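## Task

Lift the cyan microphone out of its stand and set it down on an empty area of the table. It must come to rest there without touching any other object on the table. At the end the other microphone must still sit in its own stand's holder, and both stands must be upright on the table. A stand must not tilt far while its own microphone is in contact with it. The cyan microphone fails if it is released while moving quickly, or if it drops or slides downward more than a few centimetres in total. Anything that stays in place only because the robot is holding it does not count.

## Robot and tools

ROBOT. There are two arms, left_arm and right_arm (these are names only, not sides in an image). Each has six revolute joints in this column order: waist, shoulder, elbow, wrist pitch, wrist yaw, wrist roll. Each also has a parallel gripper. The scene frame has its origin on the table top midway between the arms, +z up and +x pointing out over the table, with left_arm on the +y side. Base positions: left_arm (+0.041, +0.339, 0) m, right_arm (-0.027, -0.369, 0) m. The gripper's fingers point along its own +z axis and close along its y axis. The reported hand point lies between the finger pads, roughly 1 cm behind the fingertips.

execute_actions. Its argument "actions" is a list holding zero items or exactly one item. An empty list changes nothing and reports the state with pictures. An item {"rows": [...], "steps": n} is a motion. It takes 1 to 15 rows, n is at most 15 (default 15) and at least 9, and each control step lasts 1/30 s. Each row is used for one step, and the final row repeats if n exceeds the row count. An item {"steps": n} with no rows is a wait of up to 300 steps, counted from the previous result, and your reply time is included in it. Optional "pictures": true adds camera images to a motion or wait result. A refused call moves nothing.

ROW LAYOUT. One row is a single list of 14 numbers, each in [-1, 1], always covering both arms. Positions 1-6 are left_arm's joint offsets and 7 is its opening. Positions 8-13 are right_arm's joint offsets and 14 is its opening. Joint numbers are offsets, not poses. They are measured from the joint angles in the most recent result that printed them. Before any such result, and for the later calls within one reply, they are measured from wherever the arm is when the action begins. They are never measured from the previous row. Scale: 1.0 equals 1.202 rad for the waist, 1.258 for the shoulder, 1.238 for the elbow, 2.073 for wrist pitch, and 2.022 for wrist yaw and wrist roll. All zeros therefore pull the arm back to the reference angles; this is not a pause. Opening is absolute: +1 is fully open and -1 is closed.

RANGES (rad): waist -2.618..3.054, shoulder 0.000..3.142, elbow 0.000..3.142, wrist pitch -1.571..1.571, wrist yaw -1.571..1.571, wrist roll -2.094..2.094. Asking for more than 0.036 rad beyond an end gets the call refused. Real ends may differ from these by up to 0.036 rad. Targets past a real end are clipped, and the result says "joint sent to its limit". That line may refer to an earlier, still running action. Its absence does not mean there is room left.

MOTION. On each step a joint's target is kept close to its measured angle: within 0.202 rad (waist), 0.258 (shoulder), 0.238 (elbow), 0.573 (wrist pitch) and 0.522 (yaw, roll). If the targets would move the hand more than 70 mm from where it is, all of them are scaled back. Big offsets therefore take several actions. The last 9 steps of each action run after its result is returned, while you think. Between calls the arms keep heading to the last row's target until they have nearly stopped or a step is HELD. Arms droop under zero offsets. To keep a pose, aim the first call of a reply at the wanted angles, then send zeros, and raise the aim if a joint keeps falling short.

GRIPPING. grip_measured reports the finger opening on the same scale as the command. Each gripper may be off by about 1 mm. To hold something, command roughly 0.03 below grip_measured; a smaller gap grips more gently. Each pad pushes with at most about 50-62 N, and less on very thin parts.

RESULTS. The state line gives, for each arm, end_effector_position (m) and end_effector_quat_wxyz in the scene frame; accuracy drops at long reach. Joint positions and Joint velocities give each arm's six joints (rad, rad/s), then the finger gap (m; 0.094 when fully open). "joint command not followed" means a clearance check changed or blocked joint targets, while the rest of the row still ran. HELD marks steps on which a row was not fully sent. Joint torques are total drive outputs with offsets and noise. MOTOR HOT appears from 75 °C. OVER-TEMPERATURE FAULT lines report an arm stopping, which happens at 90 °C, and at 100 °C the arm goes limp and falls. Avoid holding heavy loads for long.

zoom_image: "camera" is one of cam_head_left, cam_head_right (896x504), cam_left_wrist or cam_right_wrist (616x616). "region" is [x0, y0, x1, y1] in that image's pixels, with the origin at top-left and a size of at most 504 by 504. It returns an enlarged view of the latest image. Calibration (K, distortion, T_world_to_cam) is given per camera. The head cameras are pinhole and the wrist cameras fisheye; their poses can be off by a few degrees and millimetres.

read_manual: optional "section" (only "licences"); it returns licence text and does not move anything.

finished_scene: "scene" is the current scene's integer. A reply with no tool call ends everything.

AVOID. Do not let the arms collide or press on each other. Do not let objects leave the table or let a stand tip over. Do not open the gripper while the microphone is still moving, and do not drop it from a height. Avoid slams and hard pushes. Loose objects may occasionally get nudged by outside disturbances.

Each tool is called after ">>>" by a JSON object that holds its "fn" and its "kwargs", one argument or row to a line.

## Session

>>> {"fn": "execute_actions", "kwargs": {
  "actions": []
}}

Scene clock: 0.00 s of 4800.00 s.
left_arm: end_effector_position=(+0.1857, +0.5420, +0.3854) grip_measured=+1.000 end_effector_quat_wxyz=(+0.261, +0.175, +0.902, +0.295) | right_arm: end_effector_position=(+0.5322, -0.5794, +0.3306) grip_measured=+1.000 end_effector_quat_wxyz=(-0.518, +0.652, -0.303, +0.464)
Joint positions: left_arm=[ 1.361  1.208  1.857 -1.499  0.407  1.463  0.094] | right_arm=[-0.67   2.139  1.898  0.178 -1.023 -1.921  0.094]
Joint velocities: left_arm=[-0.007 -0.007 -0.007 -0.037 -0.022  0.022  0.   ] | right_arm=[ 0.007  0.002  0.017  0.007 -0.037 -0.022  0.   ]
Joint torques (N m, as the arm reports them, + toward a larger angle): no reading
Motor temperatures (°C, as the motors report them): left_arm=[27 24 25 25 24 27] | right_arm=[26 26 25 23 24 24]

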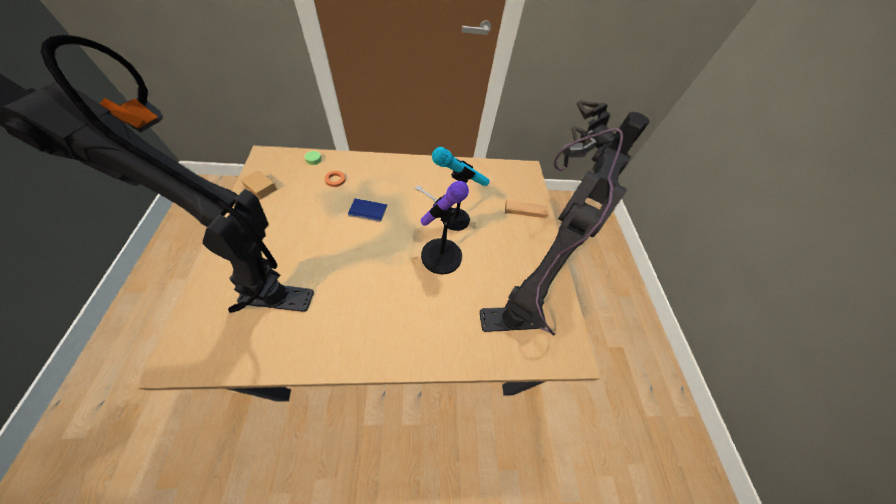

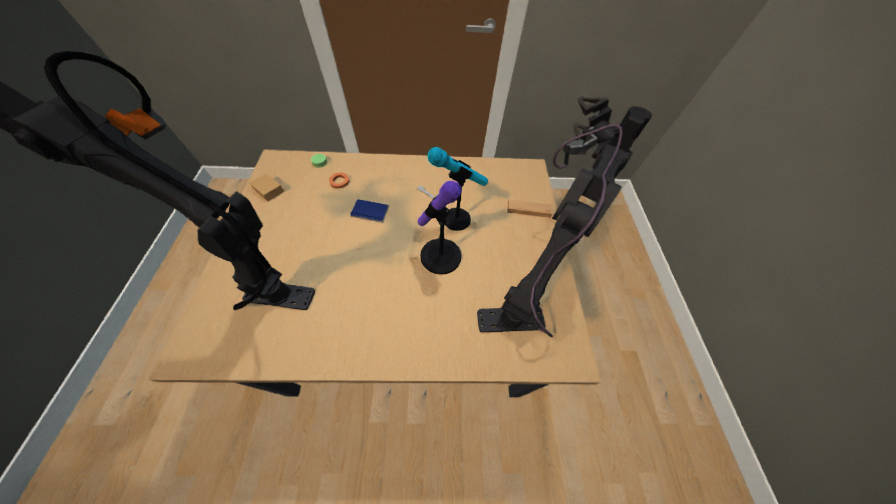

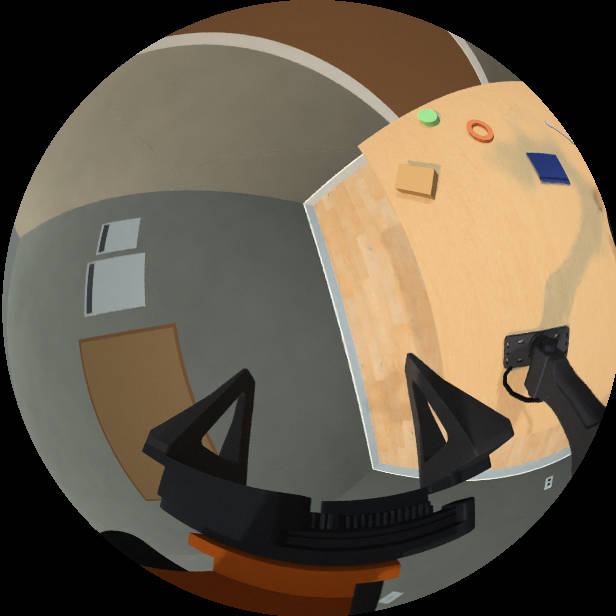

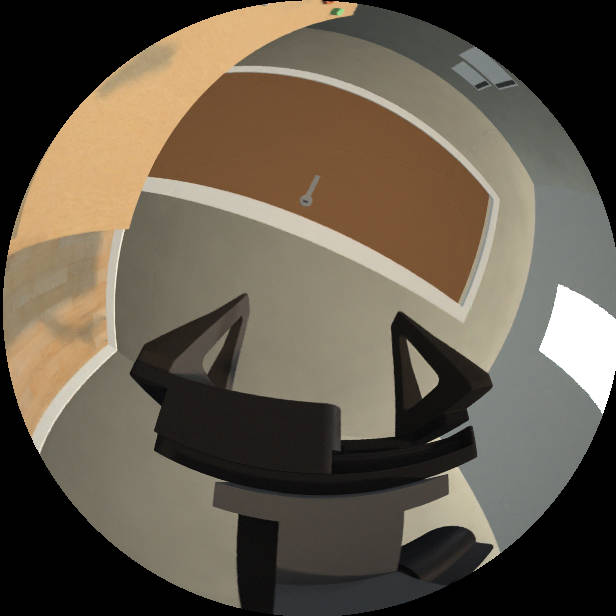

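>>> {"fn": "zoom_image", "kwargs": {
  "camera": "cam_head_left",
  "region": [390,130,530,280]
}}

>>> {"fn": "zoom_image", "kwargs": {
  "camera": "cam_head_right",
  "region": [390,130,530,280]
}}

Region (390, 130, 530, 280) of cam_head_left's 896x504 image, scaled by 3.360, with more detail than that image has; it fills the left 470 columns of this view, and the rest is white.

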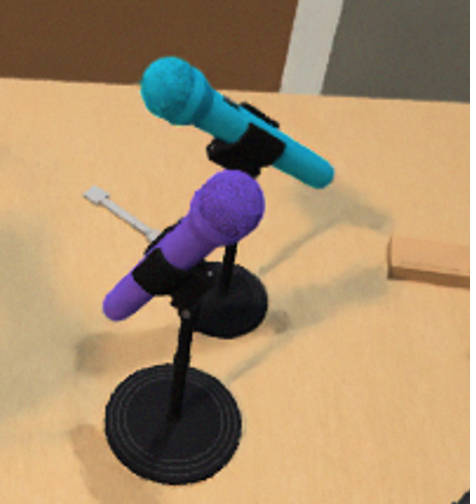

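Region (390, 130, 530, 280) of cam_head_right's 896x504 image, scaled by 3.360, with more detail than that image has; it fills the left 470 columns of this view, and the rest is white.

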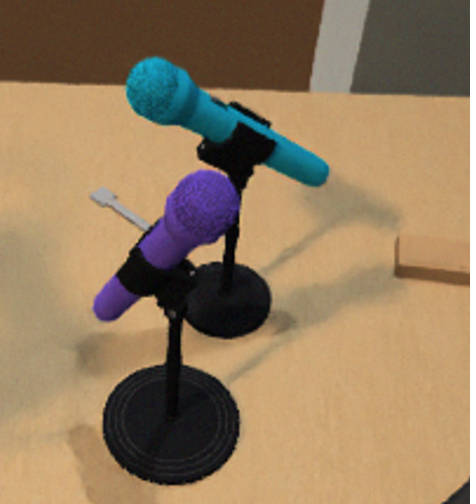

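>>> {"fn": "execute_actions", "kwargs": {
  "actions": [
    {"rows":[[0,0,0,0,0,0,1,0.3,-0.42,0.228,-0.795,0.506,0.95,1]]}
  ]
}}

>>> {"fn": "execute_actions", "kwargs": {
  "actions": [
    {"steps":40}
  ]
}}

>>> {"fn": "execute_actions", "kwargs": {
  "actions": [
    {"rows":[[0,0,0,0,0,0,1,0.45,0,0,0,0,0,1]]}
  ]
}}

>>> {"fn": "execute_actions", "kwargs": {
  "actions": [
    {"steps":30}
  ],
  "pictures": true
}}

Scene clock: 2.07 s of 4800.00 s.
left_arm: end_effector_position=(+0.1854, +0.5422, +0.3853) grip_measured=+1.000 end_effector_quat_wxyz=(+0.260, +0.175, +0.903, +0.295) | right_arm: end_effector_position=(+0.5440, -0.5534, +0.3694) grip_measured=+1.000 end_effector_quat_wxyz=(-0.525, +0.592, -0.452, +0.412)
Joint positions: left_arm=[ 1.361  1.208  1.857 -1.499  0.405  1.464  0.094] | right_arm=[-0.574  2.055  2.003 -0.101 -0.77  -1.691  0.094]
Joint velocities: left_arm=[ 0.022  0.022  0.002 -0.022  0.051 -0.007  0.   ] | right_arm=[ 0.755 -0.716  0.564 -1.311  1.326  1.194  0.   ]
Joint torques (N m, as the arm reports them, + toward a larger angle): left_arm=[ 0.02 -0.87  3.73  1.9   0.17 -0.01] | right_arm=[  1.98 -14.77   9.47   1.59  -0.23   0.1 ]
Motor temperatures (°C, as the motors report them): left_arm=[27 24 25 25 24 27] | right_arm=[27 27 25 23 24 24]
Steps of this call (steps 1 to 56: nothing new was sent; steps 57 to 62: the first 6 steps of this action). Readings (joint positions):
57: left_arm=[1.361 1.208 1.857 -1.499 0.407 1.463] | right_arm=[-0.664 2.132 1.908 0.141 -0.991 -1.890]
58: left_arm=[1.361 1.208 1.857 -1.499 0.406 1.463] | right_arm=[-0.655 2.126 1.924 0.089 -0.947 -1.851]
60: left_arm=[1.361 1.208 1.857 -1.499 0.405 1.464] | right_arm=[-0.621 2.098 1.962 -0.007 -0.861 -1.774]
62: the state above

Scene clock: 3.40 s of 4800.00 s.
left_arm: end_effector_position=(+0.1853, +0.5423, +0.3852) grip_measured=+1.000 end_effector_quat_wxyz=(+0.259, +0.176, +0.903, +0.296) | right_arm: end_effector_position=(+0.3278, -0.4572, +0.3712) grip_measured=+1.000 end_effector_quat_wxyz=(+0.333, +0.112, +0.935, -0.039)
Joint positions: left_arm=[ 1.361  1.208  1.857 -1.499  0.404  1.464  0.094] | right_arm=[-0.303  1.621  2.184 -1.45  -0.011 -0.01   0.094]
Joint velocities: left_arm=[-0.012 -0.007  0.002 -0.007  0.095 -0.022  0.   ] | right_arm=[ 0.002 -0.002  0.002  0.007  0.007  0.037  0.   ]
Joint torques (N m, as the arm reports them, + toward a larger angle): left_arm=[ 0.   -0.81  3.64  1.91  0.16  0.02] | right_arm=[-0.64 -6.29  4.55  1.19  0.14  0.06]
Motor temperatures (°C, as the motors report them): left_arm=[27 24 25 25 24 27] | right_arm=[27 27 25 24 24 24]
Kept back: nothing.
Steps of this call (steps 1 to 9: the last 9 steps of your previous action; steps 10 to 40: the robot went on to your last target). Readings (joint positions):
1: left_arm=[1.361 1.208 1.857 -1.499 0.405 1.464] | right_arm=[-0.546 2.028 2.022 -0.150 -0.722 -1.647]
2: left_arm=[1.361 1.208 1.857 -1.499 0.405 1.464] | right_arm=[-0.515 1.997 2.040 -0.199 -0.672 -1.600]
4: left_arm=[1.361 1.208 1.857 -1.499 0.405 1.464] | right_arm=[-0.447 1.928 2.070 -0.304 -0.567 -1.500]
8: left_arm=[1.361 1.208 1.857 -1.499 0.405 1.464] | right_arm=[-0.328 1.757 2.116 -0.549 -0.354 -1.260]
40: the state above

Scene clock: 3.60 s of 4800.00 s.
left_arm: end_effector_position=(+0.1851, +0.5425, +0.3851) grip_measured=+1.000 end_effector_quat_wxyz=(+0.258, +0.176, +0.903, +0.296) | right_arm: end_effector_position=(+0.3387, -0.3300, +0.3702) grip_measured=+1.000 end_effector_quat_wxyz=(+0.335, -0.053, +0.941, +0.014)
Joint positions: left_arm=[ 1.361  1.208  1.857 -1.499  0.402  1.465  0.094] | right_arm=[ 0.055  1.626  2.184 -1.446  0.004 -0.008  0.094]
Joint velocities: left_arm=[-0.022 -0.007  0.002 -0.051 -0.066 -0.007  0.   ] | right_arm=[ 2.068  0.037  0.007 -0.022 -0.095 -0.022  0.   ]
Joint torques (N m, as the arm reports them, + toward a larger angle): left_arm=[-0.04 -0.84  3.64  1.9   0.14  0.  ] | right_arm=[ 0.35 -6.17  4.8   1.27 -0.16 -0.03]
Motor temperatures (°C, as the motors report them): left_arm=[27 24 25 25 24 27] | right_arm=[27 27 25 24 24 24]
Steps of this call (steps 1 to 6: the first 6 steps of this action). Readings (joint positions):
1: left_arm=[1.361 1.208 1.857 -1.499 0.404 1.464] | right_arm=[-0.280 1.621 2.184 -1.450 0.002 -0.008]
2: left_arm=[1.361 1.208 1.857 -1.499 0.403 1.465] | right_arm=[-0.231 1.621 2.184 -1.450 0.009 -0.008]
4: left_arm=[1.361 1.208 1.857 -1.499 0.403 1.465] | right_arm=[-0.092 1.623 2.184 -1.448 0.007 -0.008]
6: the state above

Scene clock: 4.60 s of 4800.00 s.
left_arm: end_effector_position=(+0.1850, +0.5425, +0.3851) grip_measured=+1.000 end_effector_quat_wxyz=(+0.258, +0.176, +0.903, +0.296) | right_arm: end_effector_position=(+0.3239, -0.2562, +0.3695) grip_measured=+1.000 end_effector_quat_wxyz=(+0.330, -0.148, +0.931, +0.057)
Joint positions: left_arm=[ 1.361  1.208  1.857 -1.499  0.402  1.465  0.094] | right_arm=[ 0.249  1.629  2.184 -1.445 -0.019 -0.009  0.094]
Joint velocities: left_arm=[ 0.012 -0.002 -0.002 -0.051  0.081 -0.051  0.   ] | right_arm=[-0.002  0.007 -0.002 -0.007 -0.037 -0.081  0.   ]
Joint torques (N m, as the arm reports them, + toward a larger angle): left_arm=[-0.03 -0.85  3.66  1.91  0.17  0.  ] | right_arm=[-0.89 -6.26  4.89  1.31  0.09 -0.01]
Motor temperatures (°C, as the motors report them): left_arm=[27 24 25 26 24 27] | right_arm=[27 27 25 24 24 24]
Kept back: nothing.
Steps of this call (steps 1 to 9: the last 9 steps of your previous action; steps 10 to 30: the robot went on to your last target). Readings (joint positions):
1: left_arm=[1.361 1.208 1.857 -1.499 0.402 1.465] | right_arm=[0.127 1.627 2.184 -1.445 0.002 -0.008]
2: left_arm=[1.361 1.208 1.857 -1.499 0.402 1.465] | right_arm=[0.187 1.629 2.184 -1.445 -0.004 -0.008]
4: left_arm=[1.361 1.208 1.857 -1.499 0.402 1.465] | right_arm=[0.250 1.629 2.184 -1.445 -0.018 -0.009]
8: left_arm=[1.361 1.208 1.857 -1.499 0.402 1.465] | right_arm=[0.250 1.629 2.184 -1.445 -0.019 -0.009]
30: the state above
All arms were judged still, so your last target was given up. Only a new action makes them travel on or press farther. Fingers that are still opening or closing keep moving.
camera_calibration (this result's frames):
cam_left_wrist: T_world_to_cam=[[-0.286301, -0.608274, -0.740294, 0.676261], [-0.955139, 0.242291, 0.170308, 0.0159808], [0.075773, 0.755843, -0.650354, -0.0647544], [0, 0, 0, 1]] pos_world=[0.213785, 0.456424, 0.455797]
cam_right_wrist: T_world_to_cam=[[0.418356, -0.907492, 0.0379003, -0.378416], [-0.907989, -0.416794, 0.042885, 0.179297], [-0.0231212, -0.0523543, -0.998361, 0.483324], [0, 0, 0, 1]] pos_world=[0.332288, -0.243376, 0.489185]

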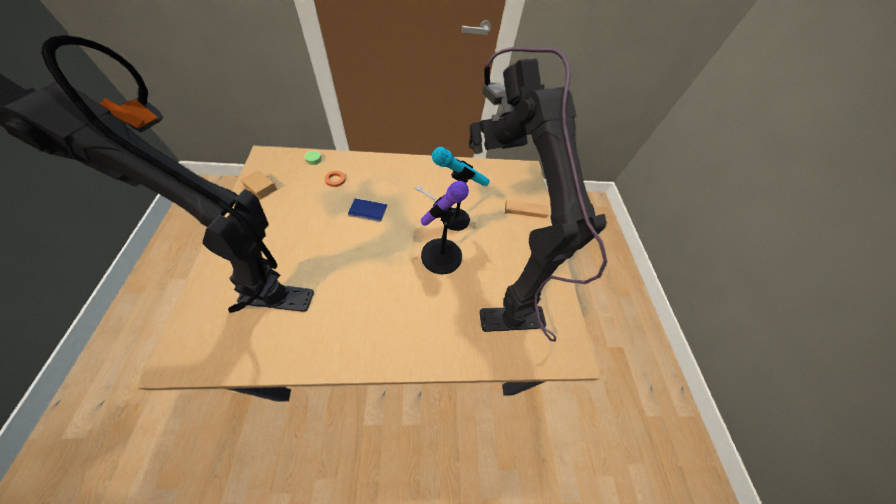

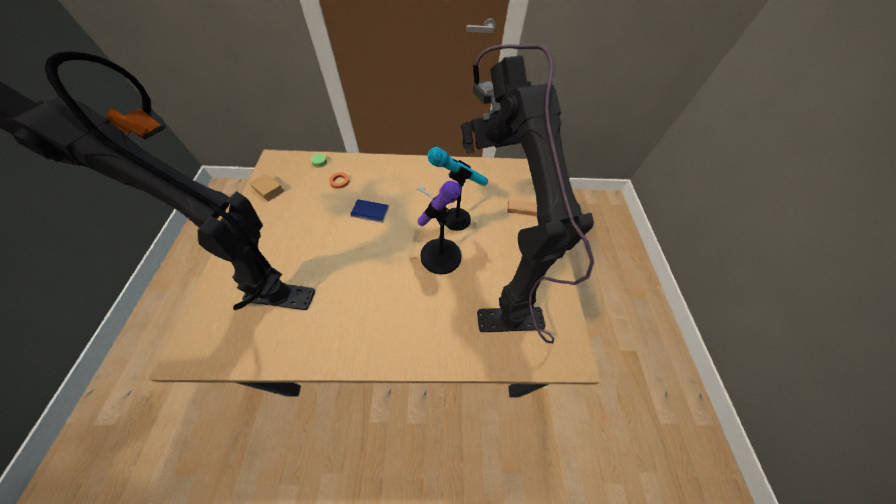

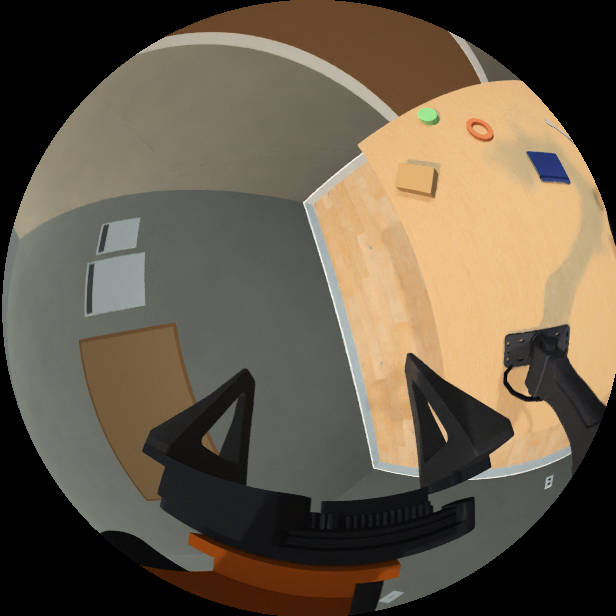

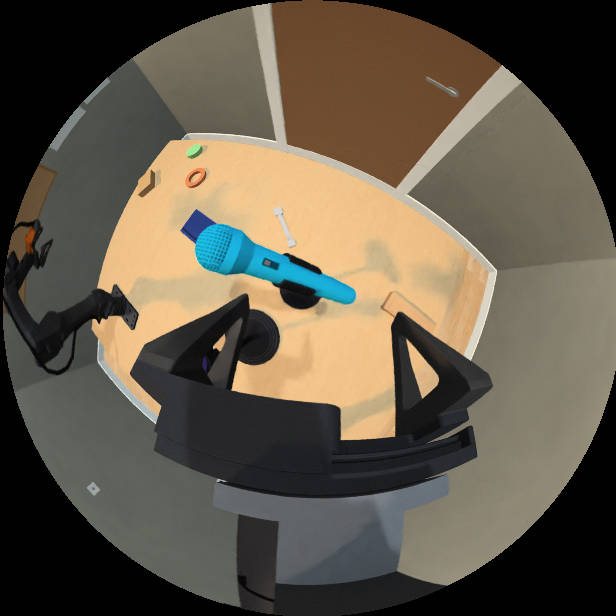

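>>> {"fn": "execute_actions", "kwargs": {
  "actions": [
    {"rows":[[0,0,0,0,0,0,1,0,0,0.007,-0.012,0.01,1,0.6],[0,0,0,0,0,0,1,0,0,0.007,-0.012,0.01,1,0.6],[0,0,0,0,0,0,1,0,0,0.007,-0.012,0.01,1,0.6],[0,0,0,0,0,0,1,0,0,0.007,-0.012,0.01,1,0.6],[0,0,0,0,0,0,1,0,0,0.007,-0.012,0.01,1,0.6],[0,0,0,0,0,0,1,0.03,0,0.007,-0.012,0.01,1,0.6],[0,0,0,0,0,0,1,0.06,0,0.007,-0.012,0.01,1,0.6],[0,0,0,0,0,0,1,0.09,0.03,0.007,-0.012,0.01,1,0.6],[0,0,0,0,0,0,1,0.12,0.06,0.007,-0.012,0.01,1,0.6]]}
  ]
}}

>>> {"fn": "execute_actions", "kwargs": {
  "actions": [
    {"steps":30}
  ],
  "pictures": true
}}

Scene clock: 5.73 s of 4800.00 s.
left_arm: end_effector_position=(+0.1847, +0.5427, +0.3850) grip_measured=+1.000 end_effector_quat_wxyz=(+0.257, +0.176, +0.903, +0.296) | right_arm: end_effector_position=(+0.3233, -0.2565, +0.3689) grip_measured=+0.603 end_effector_quat_wxyz=(+0.299, +0.124, +0.935, +0.146)
Joint positions: left_arm=[ 1.361  1.208  1.857 -1.499  0.4    1.467  0.094] | right_arm=[ 0.252  1.629  2.184 -1.448 -0.012  0.57   0.075]
Joint velocities: left_arm=[-0.002  0.007  0.007  0.022 -0.051  0.037  0.   ] | right_arm=[ 0.115 -0.007  0.002 -0.081  0.037  2.821  0.   ]
Joint torques (N m, as the arm reports them, + toward a larger angle): left_arm=[-0.02 -0.83  3.61  1.9   0.17  0.  ] | right_arm=[ 2.32 -5.69  5.54  1.19 -0.04 -0.07]
Motor temperatures (°C, as the motors report them): left_arm=[27 24 25 26 24 27] | right_arm=[27 28 25 24 24 24]
Steps of this call (steps 1 to 28: nothing new was sent; steps 29 to 34: the first 6 steps of this action). Readings (joint positions):
29: left_arm=[1.361 1.208 1.857 -1.499 0.402 1.466] | right_arm=[0.249 1.629 2.184 -1.445 -0.019 0.070]
30: left_arm=[1.361 1.208 1.857 -1.499 0.401 1.466] | right_arm=[0.249 1.629 2.184 -1.446 -0.017 0.171]
32: left_arm=[1.361 1.208 1.857 -1.499 0.400 1.466] | right_arm=[0.249 1.629 2.184 -1.447 -0.015 0.370]
34: the state above

Scene clock: 6.73 s of 4800.00 s.
left_arm: end_effector_position=(+0.1846, +0.5428, +0.3850) grip_measured=+1.000 end_effector_quat_wxyz=(+0.257, +0.176, +0.903, +0.297) | right_arm: end_effector_position=(+0.3224, -0.2000, +0.3375) grip_measured=+0.603 end_effector_quat_wxyz=(+0.096, +0.672, +0.681, +0.275)
Joint positions: left_arm=[ 1.361  1.208  1.857 -1.499  0.399  1.467  0.094] | right_arm=[ 0.395  1.716  2.184 -1.449 -0.006  2.006  0.075]
Joint velocities: left_arm=[-0.007 -0.002 -0.007 -0.051 -0.007 -0.007  0.   ] | right_arm=[-0.002  0.012  0.002 -0.007 -0.037  0.051 -0.001]
Joint torques (N m, as the arm reports them, + toward a larger angle): left_arm=[ 0.02 -0.85  3.68  1.91  0.15  0.01] | right_arm=[-0.15 -7.43  5.72  1.05  0.07  0.01]
Motor temperatures (°C, as the motors report them): left_arm=[27 24 25 26 24 27] | right_arm=[27 28 25 24 24 24]
Kept back: nothing.
Steps of this call (steps 1 to 9: the last 9 steps of your previous action; steps 10 to 30: the robot went on to your last target). Readings (joint positions):
1: left_arm=[1.361 1.208 1.857 -1.499 0.400 1.467] | right_arm=[0.262 1.629 2.184 -1.448 -0.008 0.670]
2: left_arm=[1.361 1.208 1.857 -1.499 0.400 1.467] | right_arm=[0.282 1.631 2.184 -1.449 -0.005 0.771]
4: left_arm=[1.361 1.208 1.857 -1.499 0.400 1.467] | right_arm=[0.342 1.646 2.184 -1.449 -0.003 0.971]
8: left_arm=[1.361 1.208 1.857 -1.499 0.399 1.467] | right_arm=[0.395 1.698 2.184 -1.449 -0.006 1.370]
30: the state above
camera_calibration (this result's frames):
cam_left_wrist: T_world_to_cam=[[-0.287777, -0.607343, -0.740486, 0.67605], [-0.954868, 0.241355, 0.173135, 0.014955], [0.0735675, 0.75689, -0.649388, -0.0655467], [0, 0, 0, 1]] pos_world=[0.213654, 0.456597, 0.455451]
cam_right_wrist: T_world_to_cam=[[-0.829889, -0.0508993, -0.555602, 0.448507], [-0.483318, 0.563076, 0.670335, 0.0500299], [0.278727, 0.824836, -0.491891, 0.361456], [0, 0, 0, 1]] pos_world=[0.295644, -0.303484, 0.393451]

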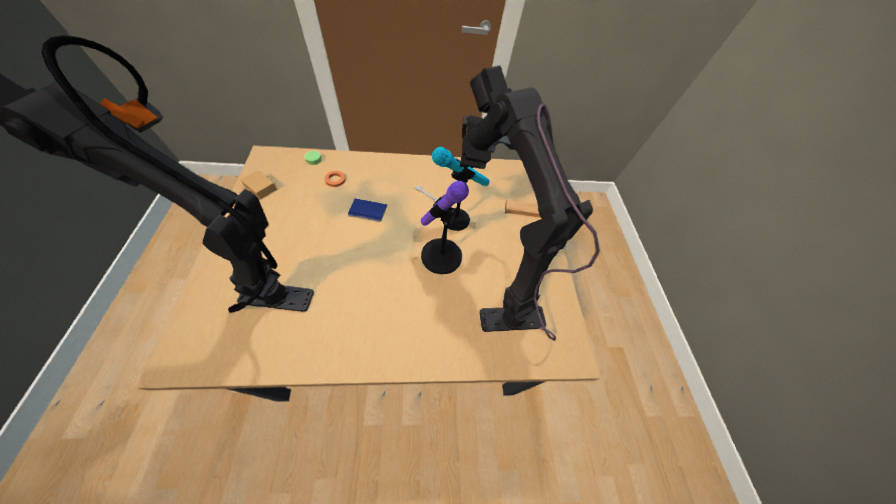

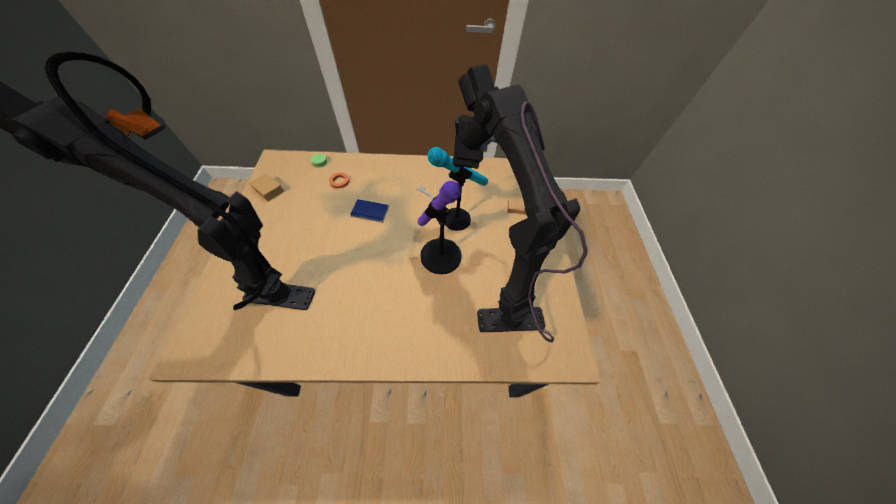

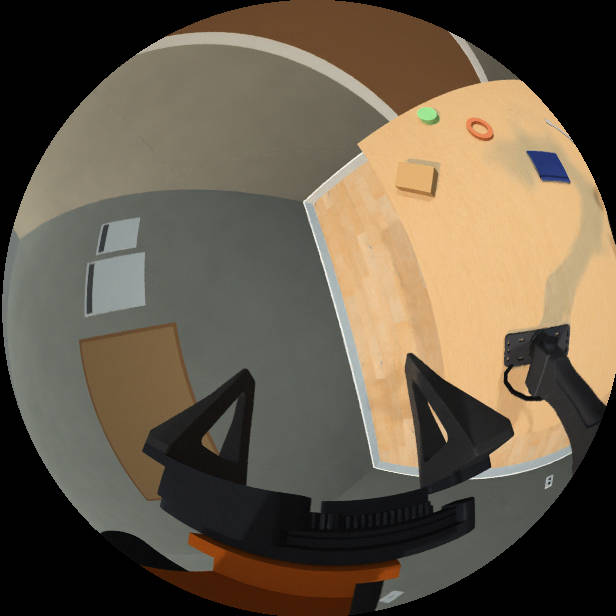

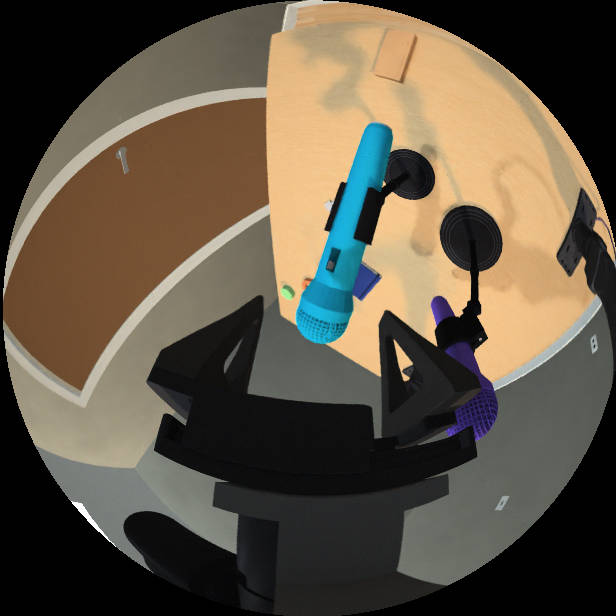

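>>> {"fn": "execute_actions", "kwargs": {
  "actions": [
    {"rows":[[0,0,0,0,0,0,1,0,0.03,0,0,0,0.035,0.6],[0,0,0,0,0,0,1,0,0.05,0,0,0,0.035,0.6],[0,0,0,0,0,0,1,0,0.07,0,0,0,0.035,0.6],[0,0,0,0,0,0,1,0,0.09,0,0,0,0.035,0.6],[0,0,0,0,0,0,1,0.005,0.115,0,0,0,0.035,0.6]]}
  ]
}}

>>> {"fn": "execute_actions", "kwargs": {
  "actions": [
    {"steps":15}
  ],
  "pictures": true
}}

Scene clock: 7.33 s of 4800.00 s.
left_arm: end_effector_position=(+0.1844, +0.5430, +0.3849) grip_measured=+1.000 end_effector_quat_wxyz=(+0.256, +0.176, +0.903, +0.297) | right_arm: end_effector_position=(+0.3363, -0.1933, +0.3098) grip_measured=+0.603 end_effector_quat_wxyz=(+0.077, +0.697, +0.670, +0.244)
Joint positions: left_arm=[ 1.361  1.208  1.857 -1.499  0.397  1.468  0.094] | right_arm=[ 0.395  1.79   2.184 -1.448 -0.006  2.057  0.075]
Joint velocities: left_arm=[ 0.007 -0.002  0.022 -0.007 -0.007  0.037  0.   ] | right_arm=[-0.012  0.74   0.012 -0.037  0.037  0.139 -0.001]
Joint torques (N m, as the arm reports them, + toward a larger angle): left_arm=[-0.01 -0.83  3.66  1.9   0.14  0.02] | right_arm=[ 0.54 -5.72  5.26  1.11 -0.02  0.01]
Motor temperatures (°C, as the motors report them): left_arm=[27 24 25 26 24 27] | right_arm=[27 28 26 24 24 24]
Steps of this call (steps 1 to 12: the robot went on to your last target; steps 13 to 18: the first 6 steps of this action). Readings (joint positions):
13: left_arm=[1.361 1.208 1.857 -1.499 0.399 1.467] | right_arm=[0.395 1.718 2.184 -1.449 -0.006 2.020]
14: left_arm=[1.361 1.208 1.857 -1.499 0.399 1.467] | right_arm=[0.395 1.722 2.184 -1.449 -0.006 2.031]
16: left_arm=[1.361 1.208 1.857 -1.499 0.398 1.467] | right_arm=[0.395 1.746 2.184 -1.449 -0.006 2.047]
18: the state above

Scene clock: 7.83 s of 4800.00 s.
left_arm: end_effector_position=(+0.1843, +0.5430, +0.3848) grip_measured=+1.000 end_effector_quat_wxyz=(+0.255, +0.176, +0.903, +0.297) | right_arm: end_effector_position=(+0.3501, -0.1868, +0.2761) grip_measured=+0.603 end_effector_quat_wxyz=(+0.063, +0.709, +0.672, +0.205)
Joint positions: left_arm=[ 1.361  1.208  1.857 -1.499  0.397  1.468  0.094] | right_arm=[ 0.395  1.876  2.184 -1.447 -0.006  2.072  0.075]
Joint velocities: left_arm=[ 0.007 -0.002 -0.002  0.007 -0.007  0.007  0.   ] | right_arm=[-0.017 -0.002 -0.007 -0.007 -0.051 -0.051  0.001]
Joint torques (N m, as the arm reports them, + toward a larger angle): left_arm=[ 0.03 -0.8   3.68  1.91  0.16  0.02] | right_arm=[ 0.54 -9.49  5.45  0.99 -0.01  0.03]
Motor temperatures (°C, as the motors report them): left_arm=[27 24 25 26 24 27] | right_arm=[27 28 26 24 24 24]
Kept back: nothing.
Steps of this call (steps 1 to 9: the last 9 steps of your previous action; steps 10 to 15: the robot went on to your last target). Readings (joint positions):
1: left_arm=[1.361 1.208 1.857 -1.499 0.397 1.468] | right_arm=[0.395 1.815 2.184 -1.448 -0.006 2.060]
2: left_arm=[1.361 1.208 1.857 -1.499 0.397 1.468] | right_arm=[0.395 1.839 2.184 -1.448 -0.006 2.062]
4: left_arm=[1.361 1.208 1.857 -1.499 0.397 1.468] | right_arm=[0.395 1.876 2.184 -1.447 -0.006 2.066]
8: left_arm=[1.361 1.208 1.857 -1.499 0.397 1.468] | right_arm=[0.395 1.888 2.184 -1.447 -0.006 2.070]
15: the state above
camera_calibration (this result's frames):
cam_left_wrist: T_world_to_cam=[[-0.28897, -0.606651, -0.740588, 0.675881], [-0.954681, 0.240201, 0.175746, 0.0141463], [0.0712734, 0.757811, -0.648569, -0.0661986], [0, 0, 0, 1]] pos_world=[0.213533, 0.456792, 0.455129]
cam_right_wrist: T_world_to_cam=[[-0.908762, -0.0191344, -0.416877, 0.433262], [-0.339687, 0.614199, 0.712301, 0.0448267], [0.242416, 0.788919, -0.56466, 0.338711], [0, 0, 0, 1]] pos_world=[0.32685, -0.286458, 0.339943]

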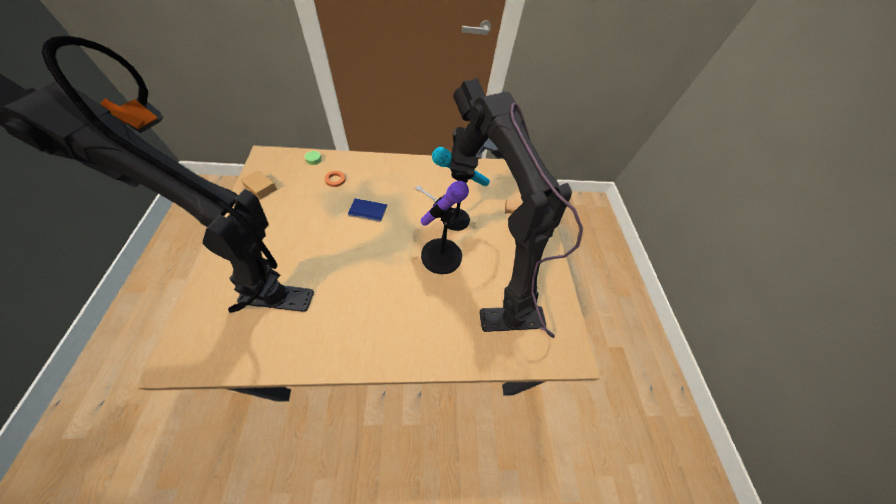

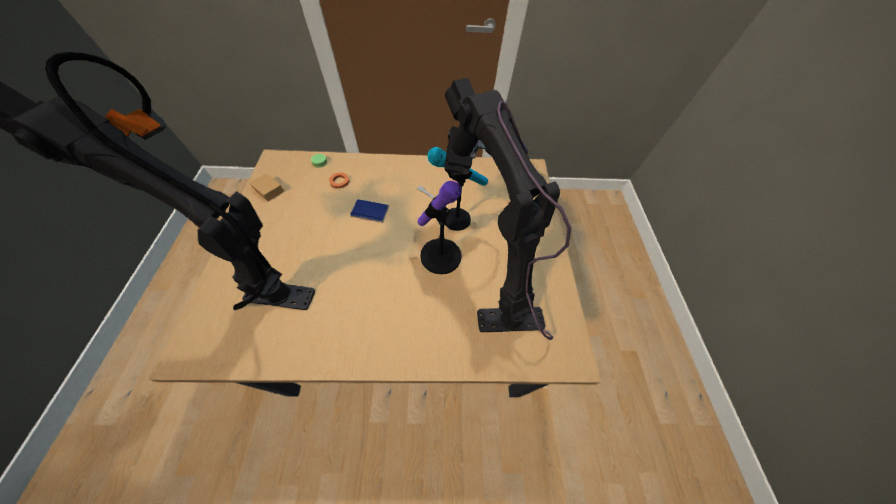

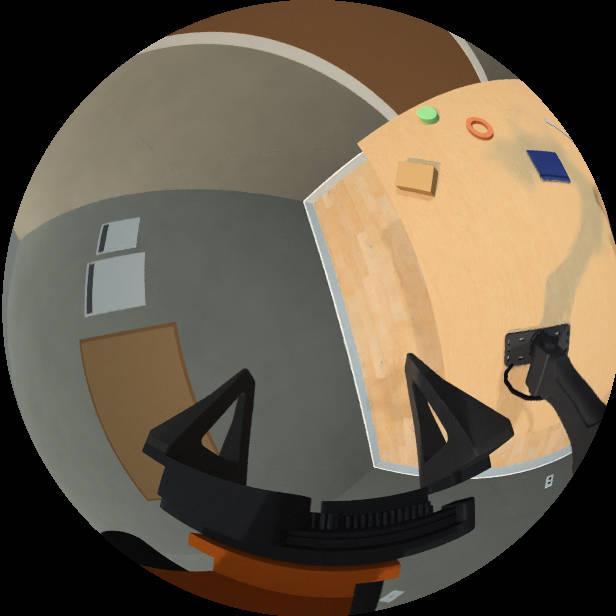

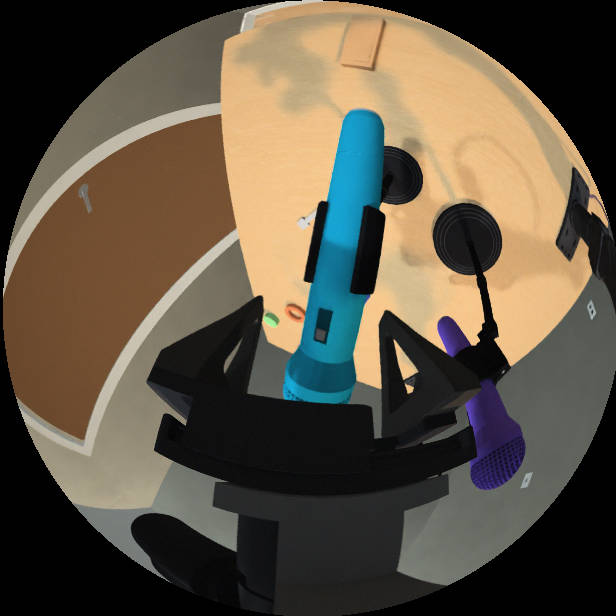

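>>> {"fn": "execute_actions", "kwargs": {
  "actions": [
    {"rows":[[0,0,0,0,0,0,1,0,-0.008,0,-0.02,0,0,0.3],[0,0,0,0,0,0,1,0,-0.008,0,-0.02,0,0,0.1],[0,0,0,0,0,0,1,0,-0.008,0,-0.02,0,0,0],[0,0,0,0,0,0,1,0,-0.008,0,-0.02,0,0,-0.1],[0,0,0,0,0,0,1,0,-0.008,0,-0.02,0,0,-0.2],[0,0,0,0,0,0,1,0,-0.008,0,-0.02,0,0,-0.3],[0,0,0,0,0,0,1,0,-0.008,0,-0.02,0,0,-0.4]]}
  ]
}}

>>> {"fn": "execute_actions", "kwargs": {
  "actions": [
    {"rows":[[0,0,0,0,0,0,1,0.015,-0.015,0.04,-0.025,0,0,-0.4]]}
  ]
}}

>>> {"fn": "execute_actions", "kwargs": {
  "actions": [
    {"steps":12}
  ],
  "pictures": true
}}

Scene clock: 8.63 s of 4800.00 s.
left_arm: end_effector_position=(+0.1840, +0.5432, +0.3847) grip_measured=+1.000 end_effector_quat_wxyz=(+0.254, +0.176, +0.903, +0.297) | right_arm: end_effector_position=(+0.3469, -0.1881, +0.2745) grip_measured=-0.250 end_effector_quat_wxyz=(+0.060, +0.711, +0.672, +0.198)
Joint positions: left_arm=[ 1.361  1.208  1.857 -1.499  0.395  1.469  0.094] | right_arm=[ 0.395  1.876  2.184 -1.463 -0.007  2.073  0.035]
Joint velocities: left_arm=[ 0.007  0.002  0.012 -0.007 -0.022 -0.007  0.   ] | right_arm=[ 0.012  0.002  0.002 -0.139  0.007 -0.037 -0.096]
Joint torques (N m, as the arm reports them, + toward a larger angle): left_arm=[-0.02 -0.89  3.68  1.91  0.16  0.  ] | right_arm=[-0.05 -9.08  5.42  0.93  0.01 -0.02]
Motor temperatures (°C, as the motors report them): left_arm=[27 24 25 26 24 27] | right_arm=[27 28 26 24 24 24]
Steps of this call (steps 1 to 15: the robot went on to your last target; steps 16 to 18: nothing new was sent; steps 19 to 24: the first 6 steps of this action). Readings (joint positions):
19: left_arm=[1.361 1.208 1.857 -1.499 0.397 1.468] | right_arm=[0.395 1.876 2.184 -1.448 -0.006 2.073]
20: left_arm=[1.361 1.208 1.857 -1.499 0.396 1.468] | right_arm=[0.395 1.876 2.184 -1.450 -0.006 2.073]
22: left_arm=[1.361 1.208 1.857 -1.499 0.395 1.469] | right_arm=[0.395 1.876 2.184 -1.455 -0.006 2.073]
24: the state above

Scene clock: 9.13 s of 4800.00 s.
left_arm: end_effector_position=(+0.1837, +0.5434, +0.3846) grip_measured=+1.000 end_effector_quat_wxyz=(+0.253, +0.176, +0.903, +0.298) | right_arm: end_effector_position=(+0.3417, -0.1881, +0.2759) grip_measured=-0.308 end_effector_quat_wxyz=(+0.056, +0.710, +0.675, +0.192)
Joint positions: left_arm=[ 1.361  1.208  1.857 -1.499  0.392  1.47   0.094] | right_arm=[ 0.399  1.876  2.197 -1.488 -0.009  2.074  0.033]
Joint velocities: left_arm=[ 0.022  0.022 -0.012 -0.022 -0.066  0.051  0.   ] | right_arm=[ 0.002 -0.012  0.002  0.007 -0.051 -0.007 -0.001]
Joint torques (N m, as the arm reports them, + toward a larger angle): left_arm=[ 0.02 -0.85  3.65  1.91  0.15  0.01] | right_arm=[ 1.23 -9.57  8.19  0.68 -0.01 -0.02]
Motor temperatures (°C, as the motors report them): left_arm=[27 24 25 26 24 27] | right_arm=[27 28 26 24 24 24]
Steps of this call (steps 1 to 9: the last 9 steps of your previous action; steps 10 to 15: the first 6 steps of this action, its rows measured from where the robot was after step 9). Readings (joint positions):
9: left_arm=[1.361 1.208 1.857 -1.499 0.394 1.469] | right_arm=[0.395 1.876 2.184 -1.468 -0.009 2.074]
10: left_arm=[1.361 1.208 1.857 -1.499 0.394 1.470] | right_arm=[0.395 1.876 2.188 -1.471 -0.009 2.074]
11: left_arm=[1.361 1.208 1.857 -1.499 0.394 1.470] | right_arm=[0.396 1.876 2.191 -1.475 -0.009 2.074]
13: left_arm=[1.361 1.208 1.857 -1.499 0.393 1.470] | right_arm=[0.398 1.876 2.195 -1.486 -0.009 2.074]
15: the state above

Scene clock: 9.53 s of 4800.00 s.
left_arm: end_effector_position=(+0.1836, +0.5435, +0.3846) grip_measured=+1.000 end_effector_quat_wxyz=(+0.253, +0.177, +0.903, +0.298) | right_arm: end_effector_position=(+0.3415, -0.1880, +0.2758) grip_measured=-0.308 end_effector_quat_wxyz=(+0.056, +0.710, +0.675, +0.192)
Joint positions: left_arm=[ 1.361  1.208  1.857 -1.499  0.392  1.471  0.094] | right_arm=[ 0.4    1.876  2.197 -1.489 -0.009  2.074  0.033]
Joint velocities: left_arm=[-0.012 -0.002  0.007 -0.022 -0.022  0.007  0.   ] | right_arm=[-0.007 -0.007  0.022  0.007 -0.007  0.022  0.001]
Joint torques (N m, as the arm reports them, + toward a larger angle): left_arm=[ 0.05 -0.83  3.63  1.91  0.15  0.  ] | right_arm=[ 1.15 -9.63  8.24  0.65 -0.02 -0.01]
Motor temperatures (°C, as the motors report them): left_arm=[27 24 25 26 24 27] | right_arm=[27 28 26 24 24 24]
Kept back: nothing.
Steps of this call (steps 1 to 9: the last 9 steps of your previous action; steps 10 to 12: the robot went on to your last target). Readings (joint positions):
1: left_arm=[1.361 1.208 1.857 -1.499 0.392 1.470] | right_arm=[0.400 1.876 2.197 -1.489 -0.009 2.074]
2: left_arm=[1.361 1.208 1.857 -1.499 0.392 1.470] | right_arm=[0.400 1.876 2.197 -1.489 -0.009 2.074]
4: left_arm=[1.361 1.208 1.857 -1.499 0.392 1.470] | right_arm=[0.400 1.876 2.197 -1.489 -0.009 2.074]
8: left_arm=[1.361 1.208 1.857 -1.499 0.392 1.470] | right_arm=[0.400 1.876 2.197 -1.489 -0.009 2.074]
12: the state above
camera_calibration (this result's frames):
cam_left_wrist: T_world_to_cam=[[-0.291554, -0.605033, -0.740899, 0.675505], [-0.954169, 0.238617, 0.18062, 0.0123601], [0.06751, 0.759603, -0.646873, -0.0675773], [0, 0, 0, 1]] pos_world=[0.213302, 0.457085, 0.454535]
cam_right_wrist: T_world_to_cam=[[-0.919776, -0.0277339, -0.391463, 0.420482], [-0.323194, 0.619367, 0.715493, 0.0372815], [0.222616, 0.784611, -0.578643, 0.351464], [0, 0, 0, 1]] pos_world=[0.320557, -0.287192, 0.3413]

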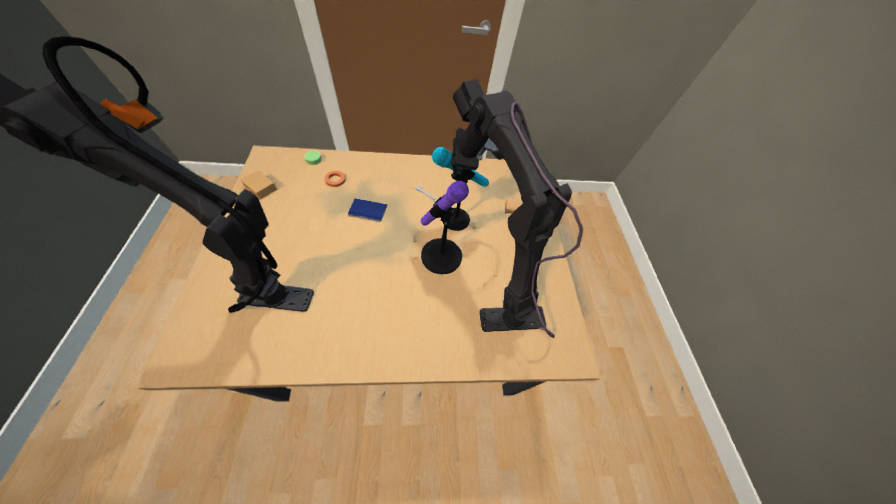

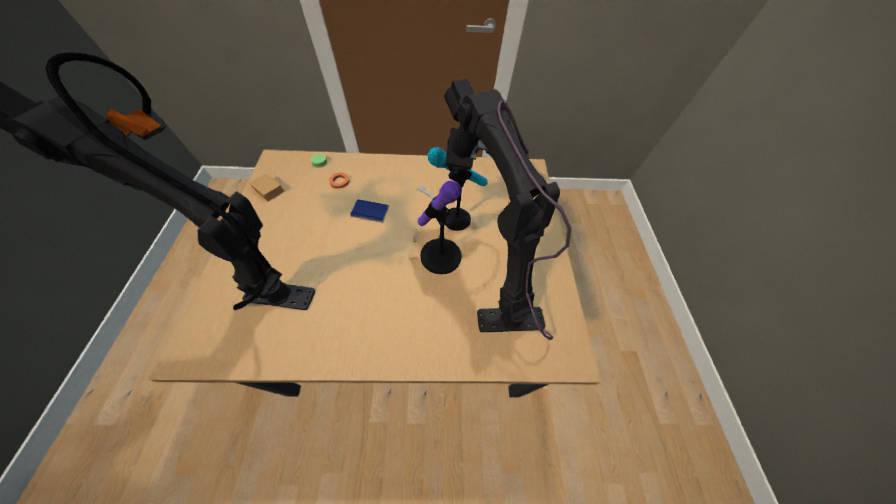

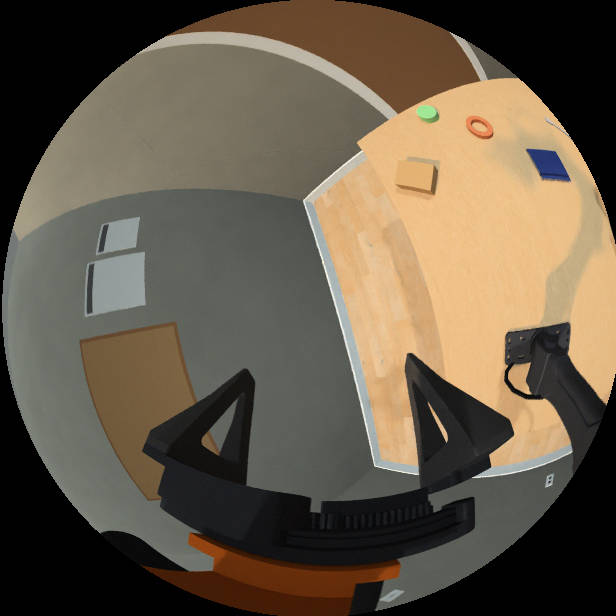

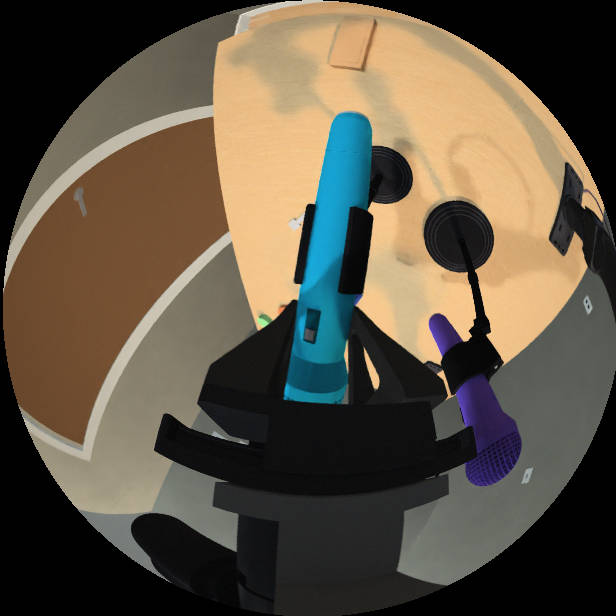

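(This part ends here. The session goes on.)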